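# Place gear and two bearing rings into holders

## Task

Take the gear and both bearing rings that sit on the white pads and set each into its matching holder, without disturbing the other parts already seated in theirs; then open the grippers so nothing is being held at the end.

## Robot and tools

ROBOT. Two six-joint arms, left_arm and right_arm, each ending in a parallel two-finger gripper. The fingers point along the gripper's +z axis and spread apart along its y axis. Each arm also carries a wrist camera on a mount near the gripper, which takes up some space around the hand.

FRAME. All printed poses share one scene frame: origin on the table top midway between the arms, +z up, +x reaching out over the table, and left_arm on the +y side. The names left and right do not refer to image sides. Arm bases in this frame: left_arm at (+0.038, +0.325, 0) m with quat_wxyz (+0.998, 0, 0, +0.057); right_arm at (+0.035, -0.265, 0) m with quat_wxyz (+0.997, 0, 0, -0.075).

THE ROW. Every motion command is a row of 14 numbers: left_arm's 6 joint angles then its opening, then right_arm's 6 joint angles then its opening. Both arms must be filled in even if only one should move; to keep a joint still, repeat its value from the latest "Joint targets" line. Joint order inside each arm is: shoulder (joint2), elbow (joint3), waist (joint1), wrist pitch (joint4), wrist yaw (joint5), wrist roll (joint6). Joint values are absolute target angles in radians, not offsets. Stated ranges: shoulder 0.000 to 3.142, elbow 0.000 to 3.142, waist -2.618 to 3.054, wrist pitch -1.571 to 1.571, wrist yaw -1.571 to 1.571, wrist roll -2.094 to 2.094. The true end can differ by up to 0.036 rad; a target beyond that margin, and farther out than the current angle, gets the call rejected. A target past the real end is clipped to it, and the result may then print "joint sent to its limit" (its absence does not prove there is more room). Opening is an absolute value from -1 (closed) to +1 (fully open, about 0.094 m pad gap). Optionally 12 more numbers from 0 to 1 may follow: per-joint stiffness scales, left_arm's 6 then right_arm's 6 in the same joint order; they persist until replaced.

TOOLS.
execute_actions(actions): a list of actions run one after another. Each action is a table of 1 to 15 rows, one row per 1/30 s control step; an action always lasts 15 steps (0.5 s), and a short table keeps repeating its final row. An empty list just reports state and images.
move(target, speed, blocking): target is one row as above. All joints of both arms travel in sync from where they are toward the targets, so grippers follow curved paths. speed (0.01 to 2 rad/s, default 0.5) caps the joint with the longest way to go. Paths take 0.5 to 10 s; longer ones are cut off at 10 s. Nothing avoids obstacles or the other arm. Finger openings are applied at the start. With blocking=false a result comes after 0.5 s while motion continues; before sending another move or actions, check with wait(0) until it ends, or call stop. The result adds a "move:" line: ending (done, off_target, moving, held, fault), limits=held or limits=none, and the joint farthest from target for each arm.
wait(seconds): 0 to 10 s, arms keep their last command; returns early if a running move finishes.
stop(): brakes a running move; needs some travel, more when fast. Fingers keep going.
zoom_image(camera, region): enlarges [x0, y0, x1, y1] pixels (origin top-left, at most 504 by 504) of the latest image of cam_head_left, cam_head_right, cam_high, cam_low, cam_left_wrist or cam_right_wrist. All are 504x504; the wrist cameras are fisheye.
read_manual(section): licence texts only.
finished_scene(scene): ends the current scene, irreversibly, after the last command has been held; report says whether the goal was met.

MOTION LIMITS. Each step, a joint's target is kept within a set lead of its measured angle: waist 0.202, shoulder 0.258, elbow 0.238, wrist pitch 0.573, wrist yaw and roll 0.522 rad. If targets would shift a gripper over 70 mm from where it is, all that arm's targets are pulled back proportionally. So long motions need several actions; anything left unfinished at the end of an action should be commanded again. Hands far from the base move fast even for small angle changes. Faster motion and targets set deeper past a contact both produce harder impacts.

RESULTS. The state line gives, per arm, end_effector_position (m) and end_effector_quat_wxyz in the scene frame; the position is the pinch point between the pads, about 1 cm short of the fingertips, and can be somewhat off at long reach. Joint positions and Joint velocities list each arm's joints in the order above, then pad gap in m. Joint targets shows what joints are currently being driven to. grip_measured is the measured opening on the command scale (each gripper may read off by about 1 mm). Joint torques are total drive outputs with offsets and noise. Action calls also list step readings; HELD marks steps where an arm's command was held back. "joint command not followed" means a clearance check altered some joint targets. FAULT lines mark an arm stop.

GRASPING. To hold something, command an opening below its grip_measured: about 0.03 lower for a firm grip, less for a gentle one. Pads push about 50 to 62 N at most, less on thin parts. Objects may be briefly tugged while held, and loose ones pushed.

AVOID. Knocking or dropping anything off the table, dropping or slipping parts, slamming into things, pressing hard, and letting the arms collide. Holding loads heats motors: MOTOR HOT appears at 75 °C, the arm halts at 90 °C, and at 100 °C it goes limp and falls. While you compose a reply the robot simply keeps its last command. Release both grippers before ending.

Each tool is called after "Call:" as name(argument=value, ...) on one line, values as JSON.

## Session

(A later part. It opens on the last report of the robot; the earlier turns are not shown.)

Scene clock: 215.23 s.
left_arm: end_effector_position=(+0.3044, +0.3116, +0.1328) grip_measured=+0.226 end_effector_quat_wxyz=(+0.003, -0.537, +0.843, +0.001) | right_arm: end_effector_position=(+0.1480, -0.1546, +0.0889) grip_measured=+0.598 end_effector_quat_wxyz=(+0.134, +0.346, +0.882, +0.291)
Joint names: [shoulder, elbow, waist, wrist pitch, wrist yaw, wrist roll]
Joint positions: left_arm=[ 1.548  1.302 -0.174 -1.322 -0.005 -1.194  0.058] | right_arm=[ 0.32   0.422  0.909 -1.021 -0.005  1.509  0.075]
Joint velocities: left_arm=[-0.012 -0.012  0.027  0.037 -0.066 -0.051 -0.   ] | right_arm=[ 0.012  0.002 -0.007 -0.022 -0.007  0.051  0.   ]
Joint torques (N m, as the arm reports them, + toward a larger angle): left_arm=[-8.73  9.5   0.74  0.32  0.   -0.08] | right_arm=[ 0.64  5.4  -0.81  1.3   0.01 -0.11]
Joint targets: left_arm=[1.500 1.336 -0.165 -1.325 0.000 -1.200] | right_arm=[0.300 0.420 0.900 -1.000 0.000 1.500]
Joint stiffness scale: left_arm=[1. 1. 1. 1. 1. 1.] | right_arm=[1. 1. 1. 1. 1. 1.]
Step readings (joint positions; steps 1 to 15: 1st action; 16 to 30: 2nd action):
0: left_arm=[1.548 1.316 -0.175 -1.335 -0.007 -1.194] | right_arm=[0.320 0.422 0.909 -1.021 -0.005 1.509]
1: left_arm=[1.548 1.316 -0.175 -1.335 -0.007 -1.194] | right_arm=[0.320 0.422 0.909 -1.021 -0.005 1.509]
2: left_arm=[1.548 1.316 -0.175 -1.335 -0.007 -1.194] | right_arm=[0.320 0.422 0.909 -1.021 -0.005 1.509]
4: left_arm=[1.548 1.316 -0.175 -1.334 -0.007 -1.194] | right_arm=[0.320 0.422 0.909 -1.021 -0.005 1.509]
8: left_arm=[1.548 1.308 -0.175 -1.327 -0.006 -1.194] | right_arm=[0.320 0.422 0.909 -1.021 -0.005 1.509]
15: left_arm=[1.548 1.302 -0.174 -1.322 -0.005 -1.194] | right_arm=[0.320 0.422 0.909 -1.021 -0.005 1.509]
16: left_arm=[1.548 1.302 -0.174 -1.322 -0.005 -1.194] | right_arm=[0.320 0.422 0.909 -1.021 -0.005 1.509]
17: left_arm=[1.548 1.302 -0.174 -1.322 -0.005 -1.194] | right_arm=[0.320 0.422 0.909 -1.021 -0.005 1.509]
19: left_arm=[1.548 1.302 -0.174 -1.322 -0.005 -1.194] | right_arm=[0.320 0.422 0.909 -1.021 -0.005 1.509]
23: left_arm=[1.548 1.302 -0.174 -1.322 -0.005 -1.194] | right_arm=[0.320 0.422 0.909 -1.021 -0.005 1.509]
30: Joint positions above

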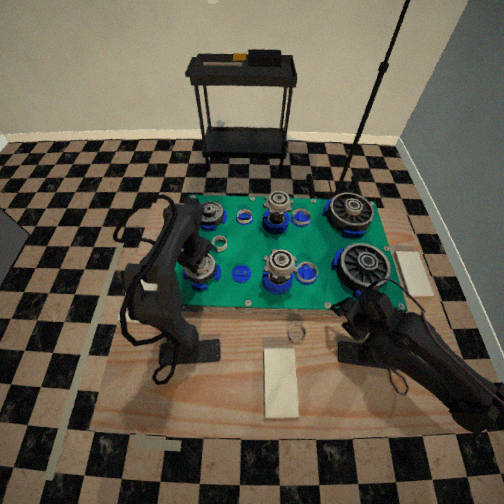

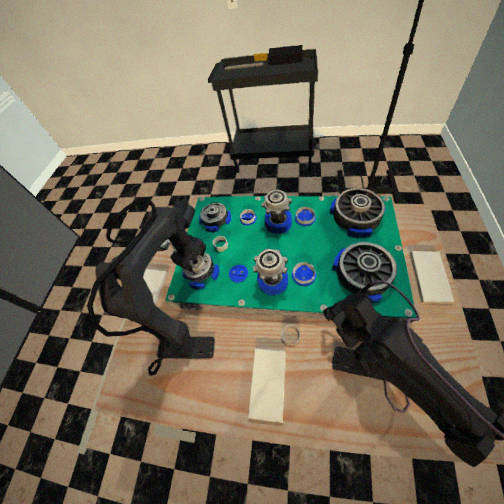

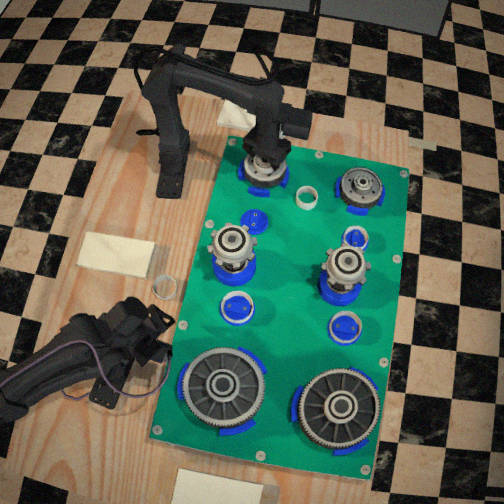

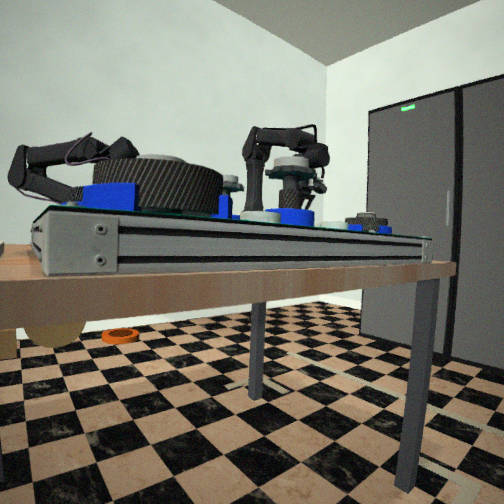

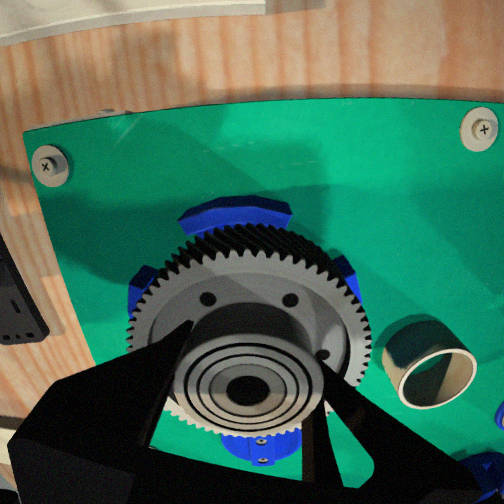

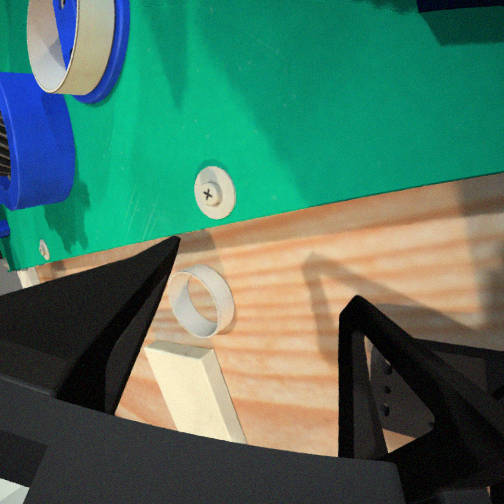

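Call:
execute_actions(actions=[[[1.49,1.336,-0.165,-1.33,0,-1.2,0.06,0.3,0.42,0.9,-1.0,0,1.5,0.6],[1.485,1.336,-0.165,-1.335,0,-1.2,0.06,0.3,0.42,0.9,-1.0,0,1.5,0.6],[1.48,1.336,-0.165,-1.34,0,-1.2,0.06,0.3,0.42,0.9,-1.0,0,1.5,0.6],[1.475,1.336,-0.165,-1.343,0,-1.2,0.06,0.3,0.42,0.9,-1.0,0,1.5,0.6],[1.47,1.336,-0.165,-1.346,0,-1.2,0.06,0.3,0.42,0.9,-1.0,0,1.5,0.6],[1.466,1.336,-0.165,-1.349,0,-1.2,0.06,0.3,0.42,0.9,-1.0,0,1.5,0.6]],[[1.466,1.336,-0.165,-1.349,0,-1.2,0.06,0.3,0.42,0.9,-1.0,0,1.5,0.6]]])

Call:
zoom_image(camera="cam_left_wrist", region=[110, 170, 390, 350])

Scene clock: 216.97 s.
left_arm: end_effector_position=(+0.3035, +0.3116, +0.1341) grip_measured=+0.226 end_effector_quat_wxyz=(+0.003, -0.537, +0.843, +0.001) | right_arm: end_effector_position=(+0.1480, -0.1546, +0.0889) grip_measured=+0.598 end_effector_quat_wxyz=(+0.134, +0.346, +0.882, +0.291)
Joint names: [shoulder, elbow, waist, wrist pitch, wrist yaw, wrist roll]
Joint positions: left_arm=[ 1.542  1.302 -0.174 -1.326 -0.005 -1.194  0.058] | right_arm=[ 0.32   0.422  0.909 -1.021 -0.005  1.509  0.075]
Joint velocities: left_arm=[ 0.007  0.007 -0.007 -0.037 -0.051 -0.007 -0.   ] | right_arm=[ 0.012  0.012  0.002 -0.037  0.037  0.037 -0.   ]
Joint torques (N m, as the arm reports them, + toward a larger angle): left_arm=[-10.86   9.49   0.77   0.06   0.02  -0.09] | right_arm=[ 0.63  5.4  -0.79  1.29  0.01 -0.11]
Joint targets: left_arm=[1.466 1.336 -0.165 -1.349 -0.000 -1.200] | right_arm=[0.300 0.420 0.900 -1.000 -0.000 1.500]
Joint stiffness scale: left_arm=[1. 1. 1. 1. 1. 1.] | right_arm=[1. 1. 1. 1. 1. 1.]
Step readings (joint positions; steps 1 to 15: 1st action; 16 to 30: 2nd action):
0: left_arm=[1.548 1.302 -0.174 -1.322 -0.005 -1.194] | right_arm=[0.320 0.422 0.909 -1.021 -0.005 1.509]
1: left_arm=[1.548 1.302 -0.174 -1.322 -0.005 -1.194] | right_arm=[0.320 0.422 0.909 -1.021 -0.005 1.509]
2: left_arm=[1.548 1.302 -0.174 -1.322 -0.005 -1.194] | right_arm=[0.320 0.422 0.909 -1.021 -0.005 1.509]
4: left_arm=[1.548 1.302 -0.174 -1.322 -0.005 -1.194] | right_arm=[0.320 0.422 0.909 -1.021 -0.005 1.509]
8: left_arm=[1.545 1.302 -0.174 -1.322 -0.005 -1.194] | right_arm=[0.320 0.422 0.909 -1.021 -0.005 1.509]
15: left_arm=[1.542 1.302 -0.174 -1.326 -0.005 -1.194] | right_arm=[0.320 0.422 0.909 -1.021 -0.005 1.509]
16: left_arm=[1.542 1.302 -0.174 -1.326 -0.005 -1.194] | right_arm=[0.320 0.422 0.909 -1.021 -0.005 1.509]
17: left_arm=[1.542 1.302 -0.174 -1.326 -0.005 -1.194] | right_arm=[0.320 0.422 0.909 -1.021 -0.005 1.509]
19: left_arm=[1.542 1.302 -0.174 -1.326 -0.005 -1.194] | right_arm=[0.320 0.422 0.909 -1.021 -0.005 1.509]
23: left_arm=[1.542 1.302 -0.174 -1.326 -0.005 -1.194] | right_arm=[0.320 0.422 0.909 -1.021 -0.005 1.509]
30: Joint positions above

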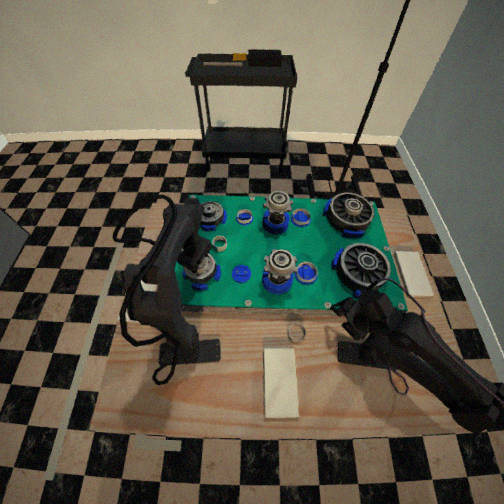

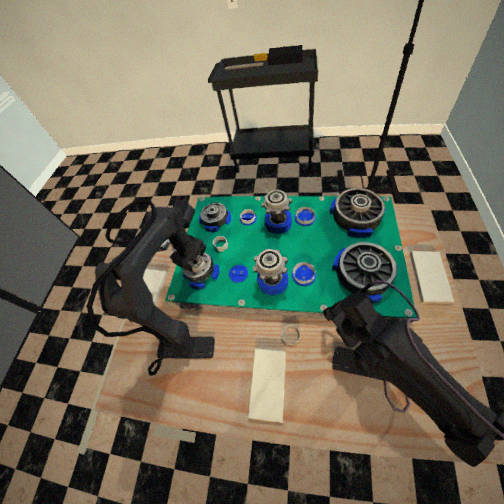

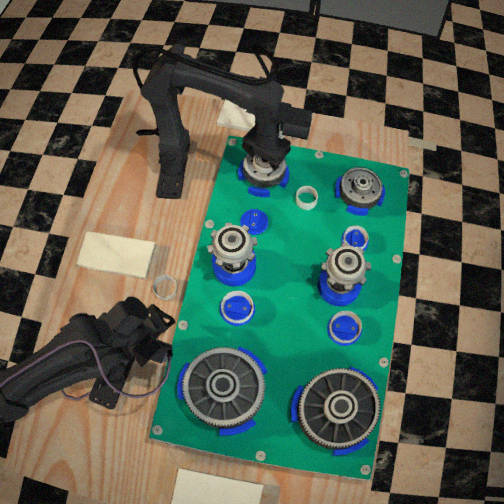

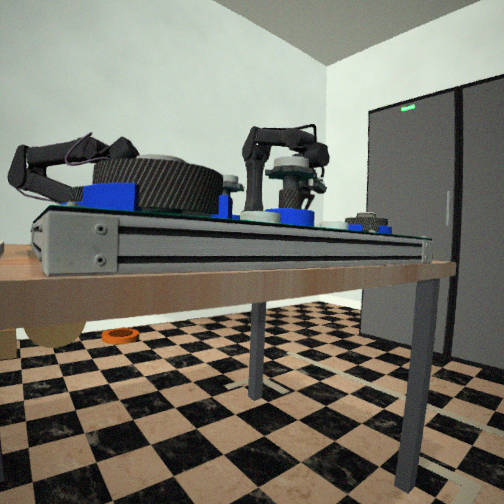

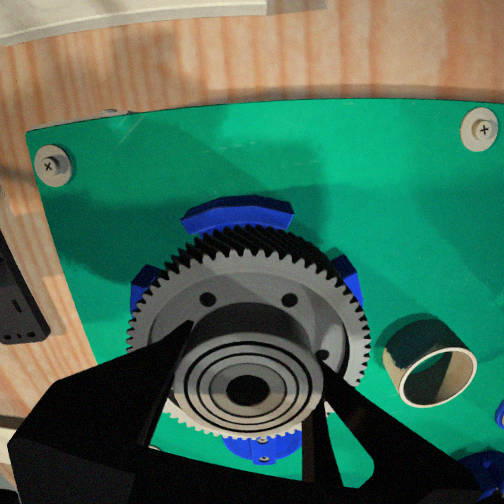

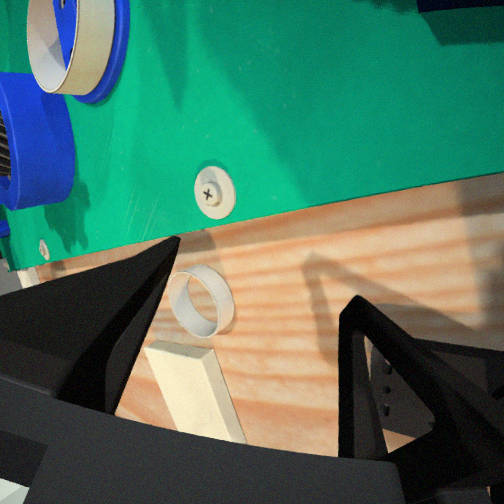

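Region (110, 170, 390, 350) of cam_left_wrist's 504x504 image, scaled by 1.800, with more detail than that image has; it fills the top 324 rows of this view, and the rest is white.

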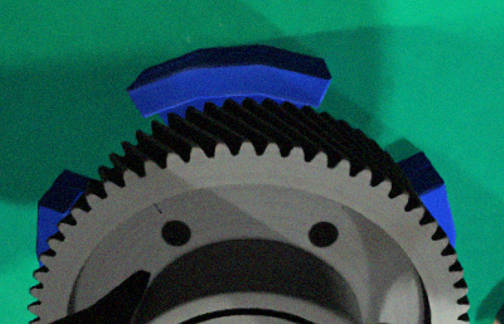

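Call:
execute_actions(actions=[[[1.466,1.336,-0.162,-1.353,0,-1.2,0.06,0.3,0.42,0.9,-1.0,0,1.5,0.6],[1.466,1.336,-0.16,-1.357,0,-1.2,0.06,0.3,0.42,0.9,-1.0,0,1.5,0.6]]])

Call:
zoom_image(camera="cam_left_wrist", region=[110, 170, 390, 350])

Scene clock: 217.87 s.
left_arm: end_effector_position=(+0.3024, +0.3131, +0.1341) grip_measured=+0.226 end_effector_quat_wxyz=(+0.001, -0.540, +0.842, +0.002) | right_arm: end_effector_position=(+0.1480, -0.1546, +0.0889) grip_measured=+0.598 end_effector_quat_wxyz=(+0.134, +0.346, +0.882, +0.291)
Joint names: [shoulder, elbow, waist, wrist pitch, wrist yaw, wrist roll]
Joint positions: left_arm=[ 1.542  1.302 -0.169 -1.331 -0.005 -1.194  0.058] | right_arm=[ 0.32   0.422  0.909 -1.021 -0.005  1.509  0.075]
Joint velocities: left_arm=[ 0.002 -0.007  0.017 -0.022 -0.007 -0.037  0.001] | right_arm=[-0.007  0.002  0.002 -0.066 -0.051 -0.037 -0.001]
Joint torques (N m, as the arm reports them, + toward a larger angle): left_arm=[-10.82   9.51   0.7    0.04   0.02  -0.09] | right_arm=[ 0.61  5.43 -0.85  1.28  0.   -0.11]
Joint targets: left_arm=[1.466 1.336 -0.160 -1.357 -0.000 -1.200] | right_arm=[0.300 0.420 0.900 -1.000 0.000 1.500]
Joint stiffness scale: left_arm=[1. 1. 1. 1. 1. 1.] | right_arm=[1. 1. 1. 1. 1. 1.]
Step readings (joint positions):
0: left_arm=[1.542 1.302 -0.174 -1.326 -0.005 -1.194] | right_arm=[0.320 0.422 0.909 -1.021 -0.005 1.509]
1: left_arm=[1.542 1.302 -0.174 -1.326 -0.005 -1.194] | right_arm=[0.320 0.422 0.909 -1.021 -0.005 1.509]
2: left_arm=[1.542 1.302 -0.174 -1.326 -0.005 -1.194] | right_arm=[0.320 0.422 0.909 -1.021 -0.005 1.509]
4: left_arm=[1.542 1.302 -0.172 -1.327 -0.005 -1.194] | right_arm=[0.320 0.422 0.909 -1.021 -0.005 1.509]
8: left_arm=[1.542 1.302 -0.169 -1.330 -0.005 -1.194] | right_arm=[0.320 0.422 0.909 -1.021 -0.005 1.509]
15: Joint positions above

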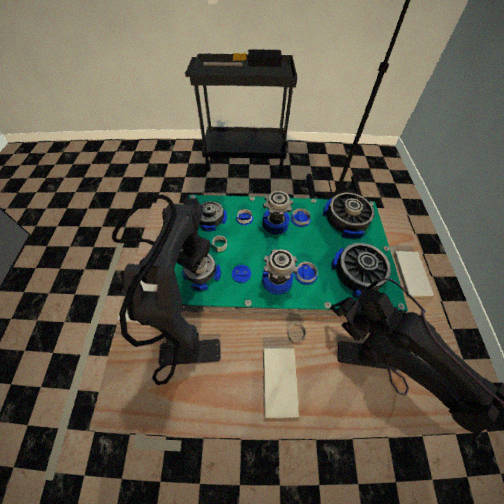

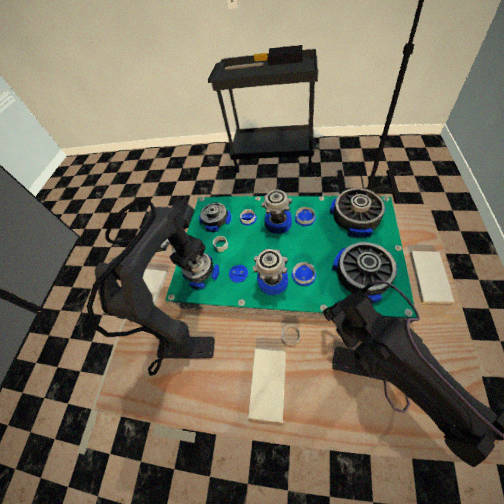

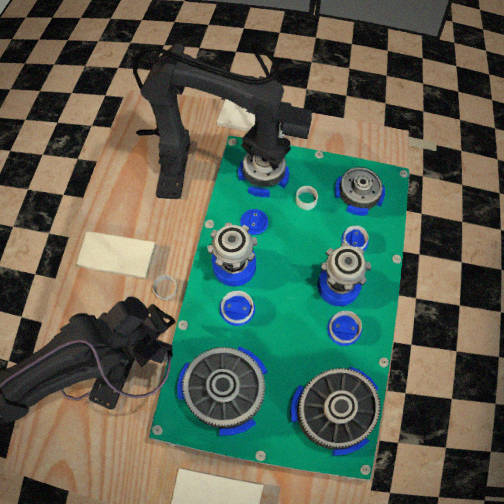

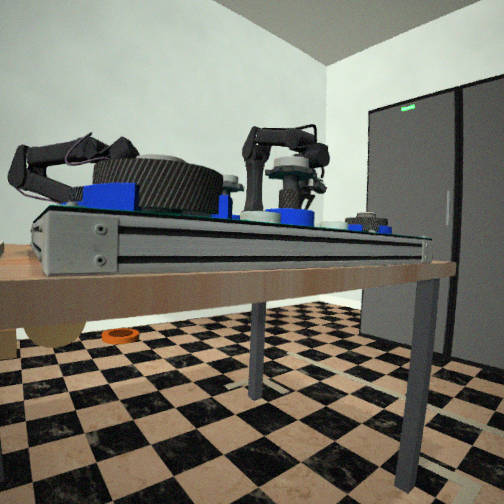

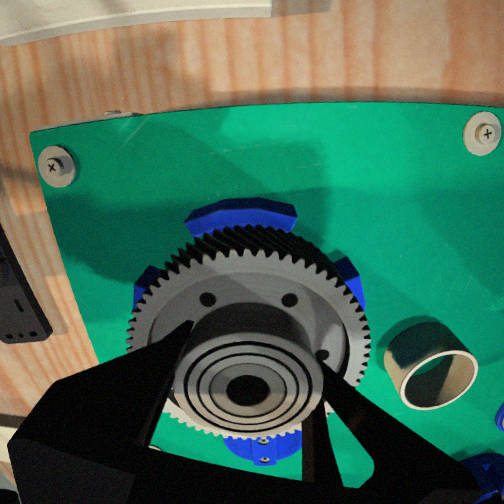

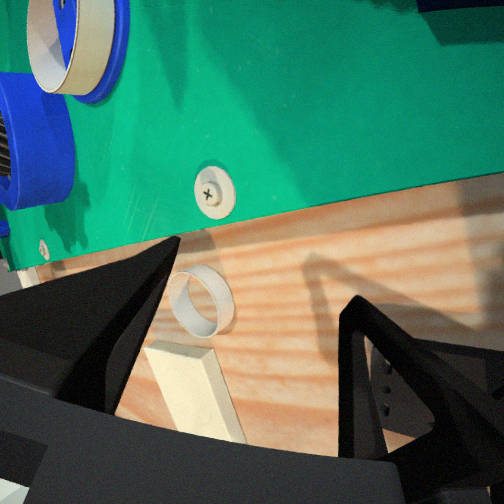

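Region (110, 170, 390, 350) of cam_left_wrist's 504x504 image, scaled by 1.800, with more detail than that image has; it fills the top 324 rows of this view, and the rest is white.

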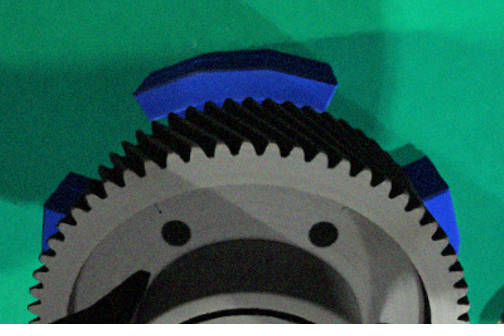

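Call:
execute_actions(actions=[[[1.475,1.336,-0.163,-1.357,0,-1.2,0.06,0.3,0.42,0.9,-1.0,0,1.5,0.6],[1.485,1.336,-0.163,-1.357,0,-1.2,0.06,0.3,0.42,0.9,-1.0,0,1.5,0.6],[1.492,1.336,-0.163,-1.357,0,-1.2,0.06,0.3,0.42,0.9,-1.0,0,1.5,0.6],[1.495,1.336,-0.163,-1.357,0,-1.2,0.06,0.3,0.42,0.9,-1.0,0,1.5,0.6],[1.498,1.336,-0.163,-1.357,0,-1.2,0.06,0.3,0.42,0.9,-1.0,0,1.5,0.6],[1.501,1.336,-0.163,-1.357,0,-1.2,0.06,0.3,0.42,0.9,-1.0,0,1.5,0.6],[1.504,1.336,-0.163,-1.357,0,-1.2,0.06,0.3,0.42,0.9,-1.0,0,1.5,0.6],[1.507,1.336,-0.163,-1.357,0,-1.2,0.06,0.3,0.42,0.9,-1.0,0,1.5,0.6],[1.51,1.336,-0.163,-1.357,0,-1.2,0.06,0.3,0.42,0.9,-1.0,0,1.5,0.6],[1.513,1.336,-0.163,-1.357,0,-1.2,0.06,0.3,0.42,0.9,-1.0,0,1.5,0.6],[1.516,1.336,-0.163,-1.357,0,-1.2,0.06,0.3,0.42,0.9,-1.0,0,1.5,0.6],[1.519,1.336,-0.163,-1.357,0,-1.2,0.06,0.3,0.42,0.9,-1.0,0,1.5,0.6]],[[1.519,1.336,-0.163,-1.357,0,-1.2,0.06,0.3,0.42,0.9,-1.0,0,1.5,0.6]]])

Call:
zoom_image(camera="cam_left_wrist", region=[110, 170, 390, 350])

Scene clock: 219.73 s.
left_arm: end_effector_position=(+0.3025, +0.3130, +0.1326) grip_measured=+0.226 end_effector_quat_wxyz=(-0.001, -0.540, +0.842, +0.004) | right_arm: end_effector_position=(+0.1480, -0.1546, +0.0889) grip_measured=+0.598 end_effector_quat_wxyz=(+0.134, +0.346, +0.882, +0.291)
Joint names: [shoulder, elbow, waist, wrist pitch, wrist yaw, wrist roll]
Joint positions: left_arm=[ 1.548  1.302 -0.169 -1.33  -0.004 -1.194  0.058] | right_arm=[ 0.32   0.422  0.909 -1.021 -0.005  1.509  0.075]
Joint velocities: left_arm=[-0.002 -0.017  0.002 -0.007 -0.051 -0.037 -0.001] | right_arm=[ 0.022  0.002  0.002  0.066  0.022  0.007 -0.   ]
Joint torques (N m, as the arm reports them, + toward a larger angle): left_arm=[-7.4   9.45  0.48  0.02  0.02 -0.09] | right_arm=[ 0.63  5.4  -0.79  1.28  0.   -0.11]
Joint targets: left_arm=[1.519 1.336 -0.163 -1.357 -0.000 -1.200] | right_arm=[0.300 0.420 0.900 -1.000 0.000 1.500]
Joint stiffness scale: left_arm=[1. 1. 1. 1. 1. 1.] | right_arm=[1. 1. 1. 1. 1. 1.]
Step readings (joint positions; steps 1 to 15: 1st action; 16 to 30: 2nd action):
0: left_arm=[1.542 1.302 -0.169 -1.331 -0.005 -1.194] | right_arm=[0.320 0.422 0.909 -1.021 -0.005 1.509]
1: left_arm=[1.542 1.302 -0.169 -1.331 -0.005 -1.194] | right_arm=[0.320 0.422 0.909 -1.021 -0.005 1.509]
2: left_arm=[1.542 1.302 -0.169 -1.331 -0.005 -1.194] | right_arm=[0.320 0.422 0.909 -1.021 -0.005 1.509]
4: left_arm=[1.542 1.302 -0.169 -1.331 -0.005 -1.194] | right_arm=[0.320 0.422 0.909 -1.021 -0.005 1.509]
8: left_arm=[1.542 1.302 -0.169 -1.331 -0.005 -1.194] | right_arm=[0.320 0.422 0.909 -1.021 -0.005 1.509]
15: left_arm=[1.548 1.302 -0.169 -1.330 -0.004 -1.194] | right_arm=[0.320 0.422 0.909 -1.021 -0.005 1.509]
16: left_arm=[1.548 1.302 -0.169 -1.330 -0.004 -1.194] | right_arm=[0.320 0.422 0.909 -1.021 -0.005 1.509]
17: left_arm=[1.548 1.302 -0.169 -1.330 -0.004 -1.194] | right_arm=[0.320 0.422 0.909 -1.021 -0.005 1.509]
19: left_arm=[1.548 1.302 -0.169 -1.330 -0.004 -1.194] | right_arm=[0.320 0.422 0.909 -1.021 -0.005 1.509]
23: left_arm=[1.548 1.302 -0.169 -1.330 -0.004 -1.194] | right_arm=[0.320 0.422 0.909 -1.021 -0.005 1.509]
30: Joint positions above

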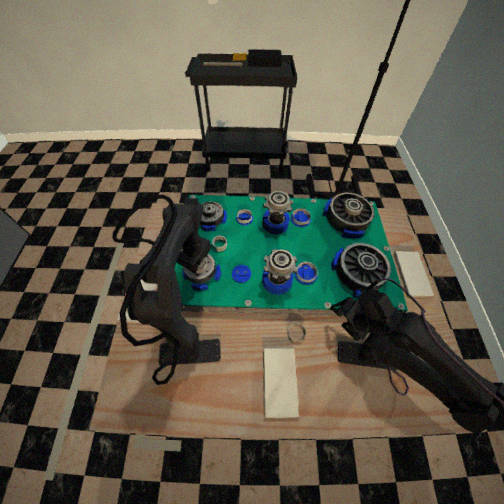

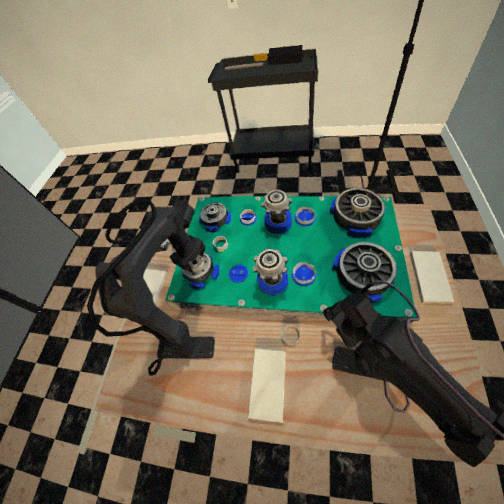

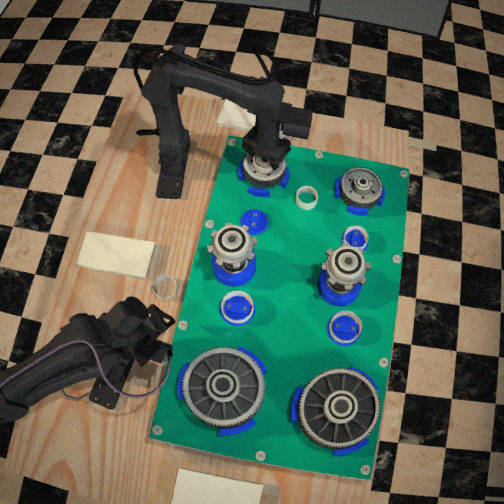

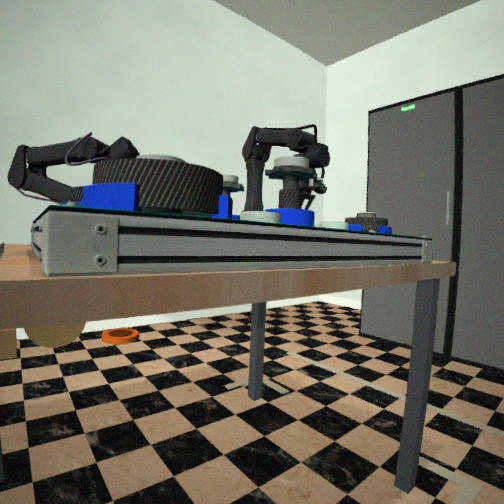

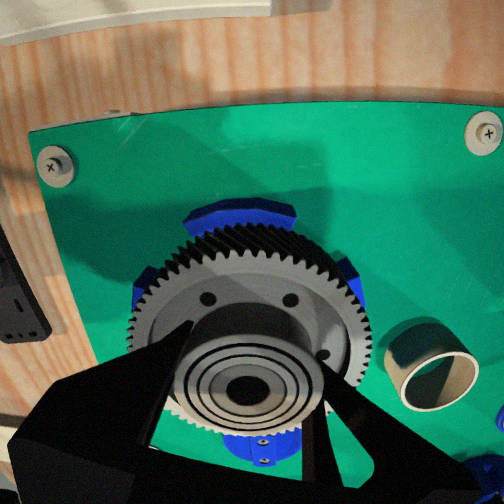

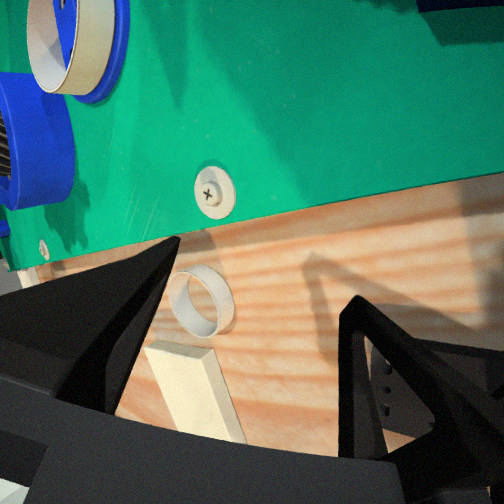

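Region (110, 170, 390, 350) of cam_left_wrist's 504x504 image, scaled by 1.800, with more detail than that image has; it fills the top 324 rows of this view, and the rest is white.

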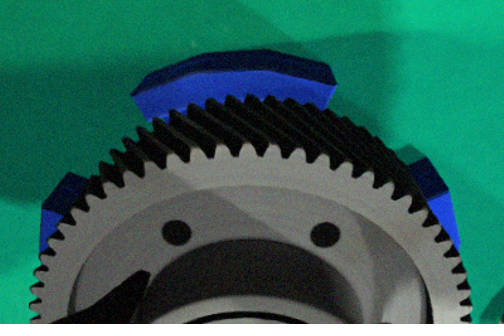

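Call:
zoom_image(camera="cam_high", region=[230, 145, 300, 205])

Call:
zoom_image(camera="cam_head_right", region=[170, 245, 230, 300])

Region (230, 145, 300, 205) of cam_high's 504x504 image, scaled by 7.200, with more detail than that image has; it fills the top 432 rows of this view, and the rest is white.

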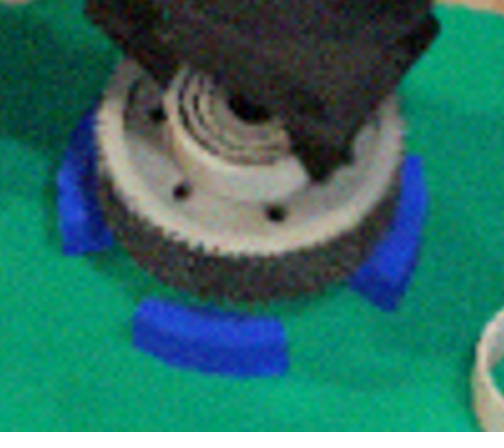

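Region (170, 245, 230, 300) of cam_head_right's 504x504 image, scaled by 8.400, with more detail than that image has; it fills the top 462 rows of this view, and the rest is white.

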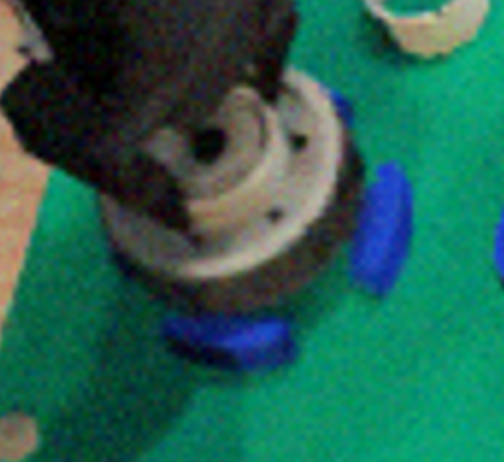

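Call:
execute_actions(actions=[[[1.50,1.336,-0.17,-1.357,0,-1.2,0.06,0.3,0.42,0.9,-1.0,0,1.5,0.6],[1.49,1.336,-0.175,-1.357,0,-1.2,0.06,0.3,0.42,0.9,-1.0,0,1.5,0.6],[1.48,1.336,-0.178,-1.357,0,-1.2,0.06,0.3,0.42,0.9,-1.0,0,1.5,0.6],[1.472,1.336,-0.18,-1.357,0,-1.2,0.06,0.3,0.42,0.9,-1.0,0,1.5,0.6],[1.468,1.336,-0.183,-1.359,0,-1.2,0.06,0.3,0.42,0.9,-1.0,0,1.5,0.6]],[[1.475,1.336,-0.183,-1.359,0,-1.2,0.06,0.3,0.42,0.9,-1.0,0,1.5,0.6],[1.485,1.336,-0.183,-1.359,0,-1.2,0.06,0.3,0.42,0.9,-1.0,0,1.5,0.6],[1.492,1.336,-0.183,-1.359,0,-1.2,0.06,0.3,0.42,0.9,-1.0,0,1.5,0.6],[1.495,1.336,-0.183,-1.359,0,-1.2,0.06,0.3,0.42,0.9,-1.0,0,1.5,0.6],[1.498,1.336,-0.183,-1.359,0,-1.2,0.06,0.3,0.42,0.9,-1.0,0,1.5,0.6],[1.501,1.336,-0.183,-1.359,0,-1.2,0.06,0.3,0.42,0.9,-1.0,0,1.5,0.6],[1.504,1.336,-0.183,-1.359,0,-1.2,0.06,0.3,0.42,0.9,-1.0,0,1.5,0.6],[1.507,1.336,-0.183,-1.359,0,-1.2,0.06,0.3,0.42,0.9,-1.0,0,1.5,0.6],[1.51,1.336,-0.183,-1.359,0,-1.2,0.06,0.3,0.42,0.9,-1.0,0,1.5,0.6],[1.513,1.336,-0.183,-1.359,0,-1.2,0.06,0.3,0.42,0.9,-1.0,0,1.5,0.6],[1.516,1.336,-0.183,-1.359,0,-1.2,0.06,0.3,0.42,0.9,-1.0,0,1.5,0.6],[1.519,1.336,-0.183,-1.359,0,-1.2,0.06,0.3,0.42,0.9,-1.0,0,1.5,0.6]],[[1.519,1.336,-0.183,-1.359,0,-1.2,0.06,0.3,0.42,0.9,-1.0,0,1.5,0.6]]])

Call:
zoom_image(camera="cam_left_wrist", region=[110, 170, 390, 350])

Call:
zoom_image(camera="cam_high", region=[230, 145, 300, 205])

Scene clock: 222.57 s.
left_arm: end_effector_position=(+0.3018, +0.3116, +0.1283) grip_measured=+0.226 end_effector_quat_wxyz=(-0.009, -0.537, +0.843, +0.010) | right_arm: end_effector_position=(+0.1480, -0.1546, +0.0889) grip_measured=+0.598 end_effector_quat_wxyz=(+0.134, +0.346, +0.882, +0.291)
Joint names: [shoulder, elbow, waist, wrist pitch, wrist yaw, wrist roll]
Joint positions: left_arm=[ 1.566  1.302 -0.174 -1.334 -0.005 -1.194  0.058] | right_arm=[ 0.32   0.422  0.909 -1.021 -0.005  1.509  0.075]
Joint velocities: left_arm=[ 0.007 -0.002  0.012  0.007 -0.081  0.037 -0.001] | right_arm=[ 0.002  0.007  0.007 -0.037 -0.037  0.007 -0.   ]
Joint torques (N m, as the arm reports them, + toward a larger angle): left_arm=[-8.86  9.45 -0.65 -0.02  0.02 -0.09] | right_arm=[ 0.63  5.39 -0.84  1.28  0.02 -0.13]
Joint targets: left_arm=[1.519 1.336 -0.183 -1.359 -0.000 -1.200] | right_arm=[0.300 0.420 0.900 -1.000 -0.000 1.500]
Joint stiffness scale: left_arm=[1. 1. 1. 1. 1. 1.] | right_arm=[1. 1. 1. 1. 1. 1.]
Step readings (joint positions; steps 1 to 15: 1st action; 16 to 30: 2nd action; 31 to 45: 3rd action):
0: left_arm=[1.548 1.302 -0.169 -1.330 -0.004 -1.194] | right_arm=[0.320 0.422 0.909 -1.021 -0.005 1.509]
1: left_arm=[1.548 1.302 -0.169 -1.330 -0.004 -1.194] | right_arm=[0.320 0.422 0.909 -1.021 -0.005 1.509]
2: left_arm=[1.548 1.302 -0.169 -1.330 -0.004 -1.194] | right_arm=[0.320 0.422 0.909 -1.021 -0.005 1.509]
4: left_arm=[1.547 1.302 -0.169 -1.330 -0.004 -1.194] | right_arm=[0.320 0.422 0.909 -1.021 -0.005 1.509]
8: left_arm=[1.543 1.302 -0.171 -1.332 -0.005 -1.194] | right_arm=[0.320 0.422 0.909 -1.021 -0.005 1.509]
15: left_arm=[1.543 1.302 -0.174 -1.333 -0.005 -1.194] | right_arm=[0.320 0.422 0.909 -1.021 -0.005 1.509]
16: left_arm=[1.543 1.302 -0.174 -1.334 -0.005 -1.194] | right_arm=[0.320 0.422 0.909 -1.021 -0.005 1.509]
17: left_arm=[1.543 1.302 -0.174 -1.334 -0.005 -1.194] | right_arm=[0.320 0.422 0.909 -1.021 -0.005 1.509]
19: left_arm=[1.543 1.302 -0.174 -1.334 -0.005 -1.194] | right_arm=[0.320 0.422 0.909 -1.021 -0.005 1.509]
23: left_arm=[1.543 1.302 -0.174 -1.334 -0.005 -1.194] | right_arm=[0.320 0.422 0.909 -1.021 -0.005 1.509]
30: left_arm=[1.563 1.302 -0.174 -1.334 -0.005 -1.194] | right_arm=[0.320 0.422 0.909 -1.021 -0.005 1.509]
31: left_arm=[1.565 1.302 -0.174 -1.334 -0.005 -1.194] | right_arm=[0.320 0.422 0.909 -1.021 -0.005 1.509]
32: left_arm=[1.566 1.302 -0.174 -1.334 -0.005 -1.194] | right_arm=[0.320 0.422 0.909 -1.021 -0.005 1.509]
34: left_arm=[1.566 1.302 -0.174 -1.334 -0.005 -1.194] | right_arm=[0.320 0.422 0.909 -1.021 -0.005 1.509]
38: left_arm=[1.566 1.302 -0.174 -1.334 -0.005 -1.194] | right_arm=[0.320 0.422 0.909 -1.021 -0.005 1.509]
45: Joint positions above

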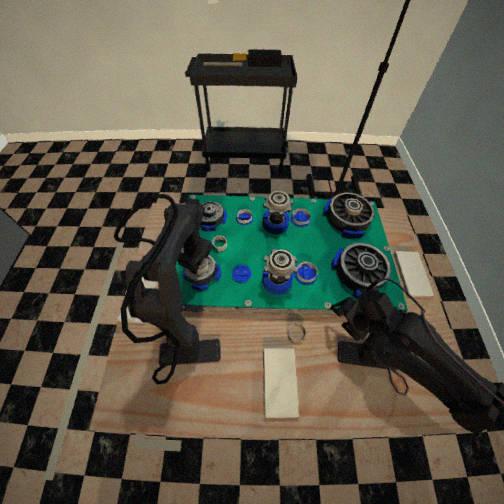

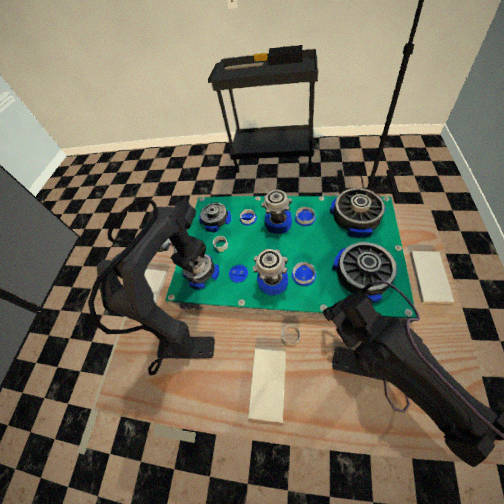

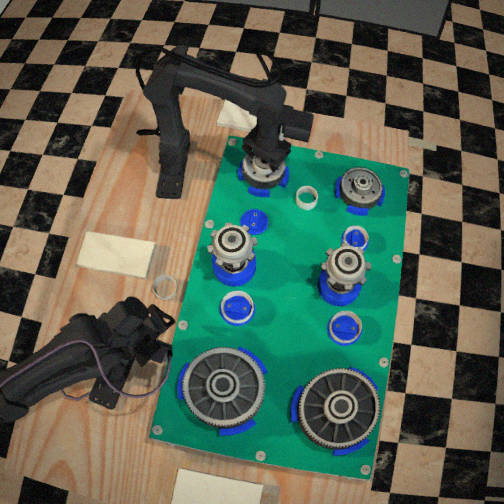

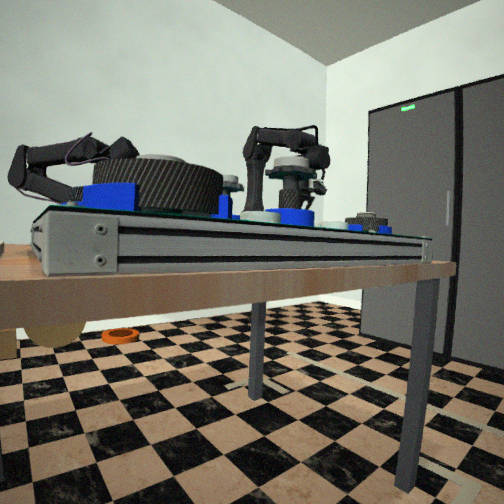

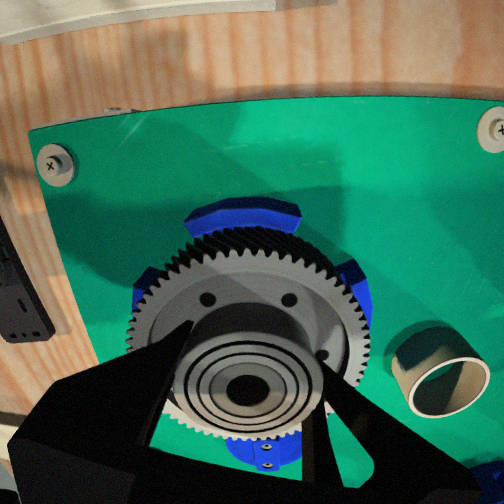

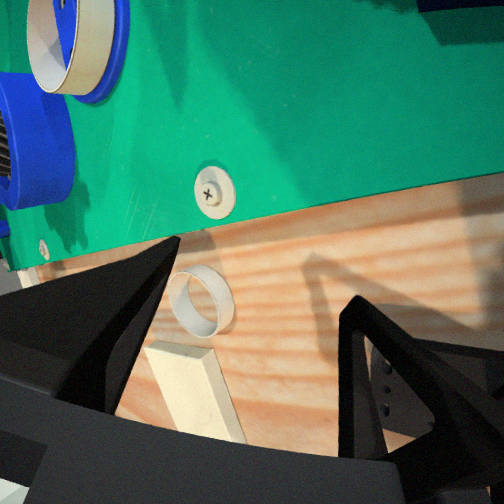

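Region (110, 170, 390, 350) of cam_left_wrist's 504x504 image, scaled by 1.800, with more detail than that image has; it fills the top 324 rows of this view, and the rest is white.

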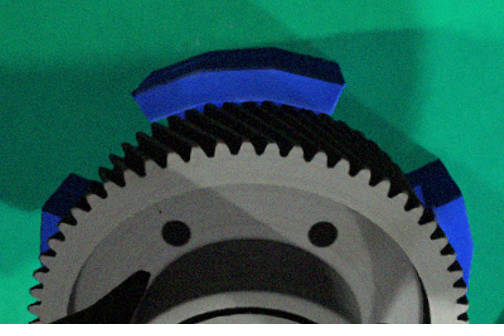

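Region (230, 145, 300, 205) of cam_high's 504x504 image, scaled by 7.200, with more detail than that image has; it fills the top 432 rows of this view, and the rest is white.

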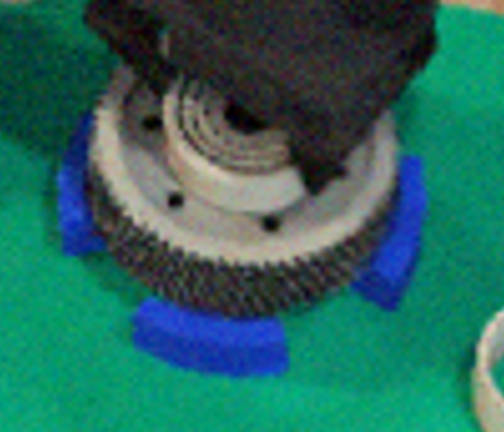

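Call:
execute_actions(actions=[[[1.519,1.336,-0.18,-1.345,0,-1.2,0.06,0.3,0.42,0.9,-1.0,0,1.5,0.6],[1.519,1.336,-0.18,-1.335,0,-1.2,0.06,0.3,0.42,0.9,-1.0,0,1.5,0.6],[1.519,1.332,-0.18,-1.328,0,-1.2,0.06,0.3,0.42,0.9,-1.0,0,1.5,0.6],[1.519,1.328,-0.18,-1.323,0,-1.2,0.06,0.3,0.42,0.9,-1.0,0,1.5,0.6],[1.519,1.324,-0.18,-1.319,0,-1.2,0.06,0.3,0.42,0.9,-1.0,0,1.5,0.6],[1.519,1.32,-0.18,-1.314,0,-1.2,0.06,0.3,0.42,0.9,-1.0,0,1.5,0.6],[1.519,1.316,-0.18,-1.31,0,-1.2,0.06,0.3,0.42,0.9,-1.0,0,1.5,0.6],[1.519,1.312,-0.18,-1.305,0,-1.2,0.06,0.3,0.42,0.9,-1.0,0,1.5,0.6],[1.519,1.308,-0.18,-1.301,0,-1.2,0.06,0.3,0.42,0.9,-1.0,0,1.5,0.6],[1.519,1.304,-0.18,-1.296,0,-1.2,0.06,0.3,0.42,0.9,-1.0,0,1.5,0.6],[1.519,1.30,-0.18,-1.292,0,-1.2,0.06,0.3,0.42,0.9,-1.0,0,1.5,0.6],[1.519,1.296,-0.18,-1.287,0,-1.2,0.06,0.3,0.42,0.9,-1.0,0,1.5,0.6],[1.519,1.292,-0.18,-1.283,0,-1.2,0.06,0.3,0.42,0.9,-1.0,0,1.5,0.6],[1.519,1.288,-0.18,-1.278,0,-1.2,0.06,0.3,0.42,0.9,-1.0,0,1.5,0.6],[1.519,1.284,-0.18,-1.274,0,-1.2,0.06,0.3,0.42,0.9,-1.0,0,1.5,0.6]],[[1.519,1.28,-0.18,-1.269,0,-1.2,0.06,0.3,0.42,0.9,-1.0,0,1.5,0.6],[1.519,1.276,-0.18,-1.265,0,-1.2,0.06,0.3,0.42,0.9,-1.0,0,1.5,0.6],[1.519,1.272,-0.18,-1.26,0,-1.2,0.06,0.3,0.42,0.9,-1.0,0,1.5,0.6],[1.519,1.268,-0.18,-1.256,0,-1.2,0.06,0.3,0.42,0.9,-1.0,0,1.5,0.6],[1.519,1.264,-0.18,-1.251,0,-1.2,0.06,0.3,0.42,0.9,-1.0,0,1.5,0.6],[1.519,1.26,-0.18,-1.247,0,-1.2,0.06,0.3,0.42,0.9,-1.0,0,1.5,0.6],[1.519,1.256,-0.18,-1.242,0,-1.2,0.06,0.3,0.42,0.9,-1.0,0,1.5,0.6],[1.519,1.252,-0.18,-1.238,0,-1.2,0.06,0.3,0.42,0.9,-1.0,0,1.5,0.6],[1.519,1.248,-0.18,-1.233,0,-1.2,0.06,0.3,0.42,0.9,-1.0,0,1.5,0.6],[1.519,1.244,-0.18,-1.229,0,-1.2,0.06,0.3,0.42,0.9,-1.0,0,1.5,0.6],[1.519,1.24,-0.18,-1.224,0,-1.2,0.06,0.3,0.42,0.9,-1.0,0,1.5,0.6],[1.519,1.236,-0.18,-1.22,0,-1.2,0.06,0.3,0.42,0.9,-1.0,0,1.5,0.6]],[[1.519,1.236,-0.18,-1.22,0,-1.2,0.06,0.3,0.42,0.9,-1.0,0,1.5,0.6]]])

Scene clock: 226.40 s.
left_arm: end_effector_position=(+0.3016, +0.3100, +0.1169) grip_measured=+0.226 end_effector_quat_wxyz=(-0.003, -0.538, +0.843, -0.000) | right_arm: end_effector_position=(+0.1480, -0.1546, +0.0889) grip_measured=+0.598 end_effector_quat_wxyz=(+0.134, +0.346, +0.882, +0.291)
Joint names: [shoulder, elbow, waist, wrist pitch, wrist yaw, wrist roll]
Joint positions: left_arm=[ 1.546  1.238 -0.174 -1.267  0.004 -1.195  0.058] | right_arm=[ 0.32   0.422  0.909 -1.021 -0.005  1.509  0.075]
Joint velocities: left_arm=[-0.022  0.012 -0.022 -0.022 -0.007 -0.007 -0.001] | right_arm=[ 0.002 -0.012 -0.012 -0.037 -0.007 -0.022  0.   ]
Joint torques (N m, as the arm reports them, + toward a larger angle): left_arm=[-7.16  6.3  -0.45  0.9  -0.07 -0.07] | right_arm=[ 0.64  5.43 -0.79  1.28  0.01 -0.12]
Joint targets: left_arm=[1.519 1.236 -0.180 -1.220 -0.000 -1.200] | right_arm=[0.300 0.420 0.900 -1.000 0.000 1.500]
Joint stiffness scale: left_arm=[1. 1. 1. 1. 1. 1.] | right_arm=[1. 1. 1. 1. 1. 1.]
Step readings (joint positions; steps 1 to 15: 1st action; 16 to 30: 2nd action; 31 to 45: 3rd action):
0: left_arm=[1.566 1.302 -0.174 -1.334 -0.005 -1.194] | right_arm=[0.320 0.422 0.909 -1.021 -0.005 1.509]
1: left_arm=[1.566 1.302 -0.174 -1.334 -0.005 -1.194] | right_arm=[0.320 0.422 0.909 -1.021 -0.005 1.509]
2: left_arm=[1.566 1.302 -0.174 -1.333 -0.005 -1.194] | right_arm=[0.320 0.422 0.909 -1.021 -0.005 1.509]
4: left_arm=[1.566 1.301 -0.174 -1.330 -0.005 -1.194] | right_arm=[0.320 0.422 0.909 -1.021 -0.005 1.509]
8: left_arm=[1.566 1.284 -0.174 -1.310 -0.005 -1.194] | right_arm=[0.320 0.422 0.909 -1.021 -0.005 1.509]
15: left_arm=[1.566 1.266 -0.174 -1.293 0.002 -1.195] | right_arm=[0.320 0.422 0.909 -1.021 -0.005 1.509]
16: left_arm=[1.566 1.265 -0.174 -1.292 0.003 -1.195] | right_arm=[0.320 0.422 0.909 -1.021 -0.005 1.509]
17: left_arm=[1.566 1.265 -0.174 -1.292 0.003 -1.195] | right_arm=[0.320 0.422 0.909 -1.021 -0.005 1.509]
19: left_arm=[1.566 1.263 -0.174 -1.290 0.004 -1.195] | right_arm=[0.320 0.422 0.909 -1.021 -0.005 1.509]
23: left_arm=[1.558 1.252 -0.174 -1.281 0.004 -1.195] | right_arm=[0.320 0.422 0.909 -1.021 -0.005 1.509]
30: left_arm=[1.546 1.238 -0.174 -1.267 0.004 -1.195] | right_arm=[0.320 0.422 0.909 -1.021 -0.005 1.509]
31: left_arm=[1.546 1.238 -0.174 -1.267 0.004 -1.195] | right_arm=[0.320 0.422 0.909 -1.021 -0.005 1.509]
32: left_arm=[1.546 1.238 -0.174 -1.267 0.004 -1.195] | right_arm=[0.320 0.422 0.909 -1.021 -0.005 1.509]
34: left_arm=[1.546 1.238 -0.174 -1.267 0.004 -1.195] | right_arm=[0.320 0.422 0.909 -1.021 -0.005 1.509]
38: left_arm=[1.546 1.238 -0.174 -1.267 0.004 -1.195] | right_arm=[0.320 0.422 0.909 -1.021 -0.005 1.509]
45: Joint positions above

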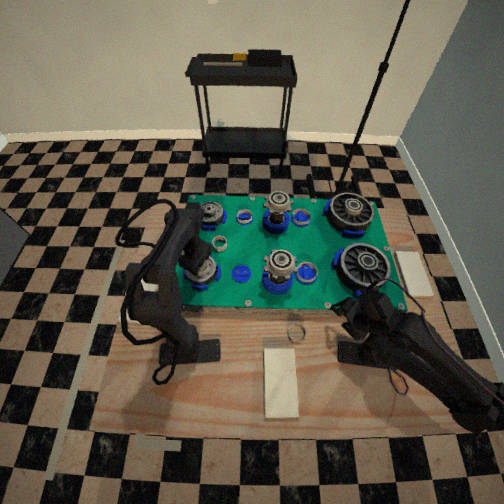

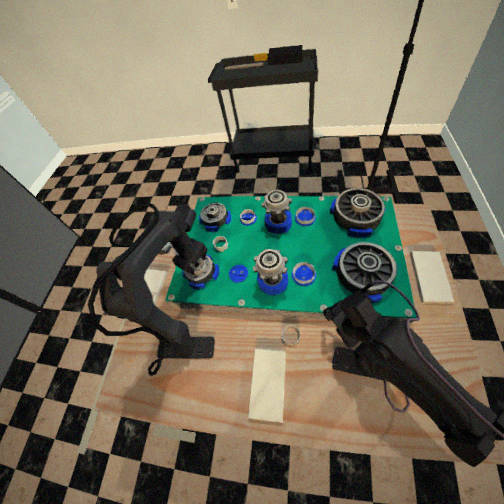

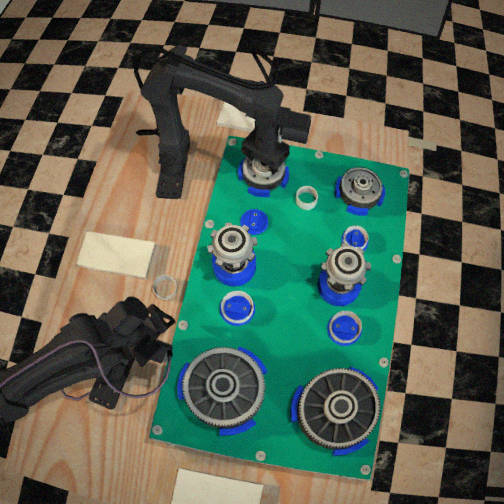

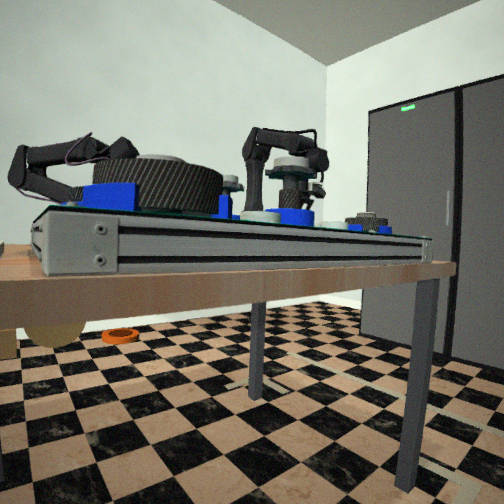

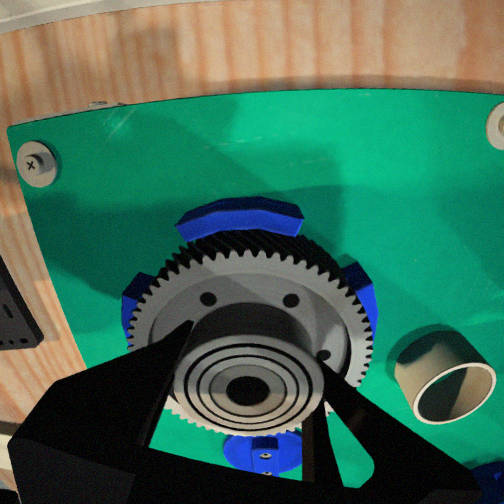

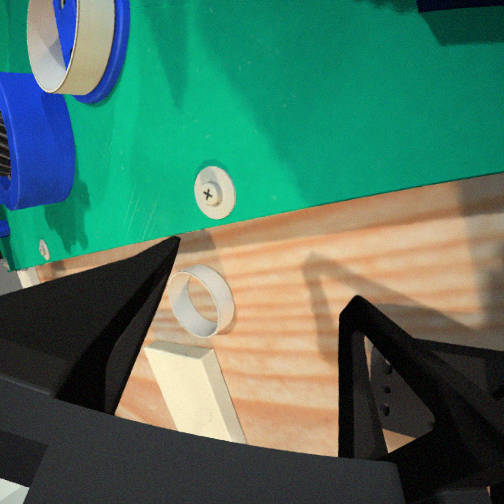

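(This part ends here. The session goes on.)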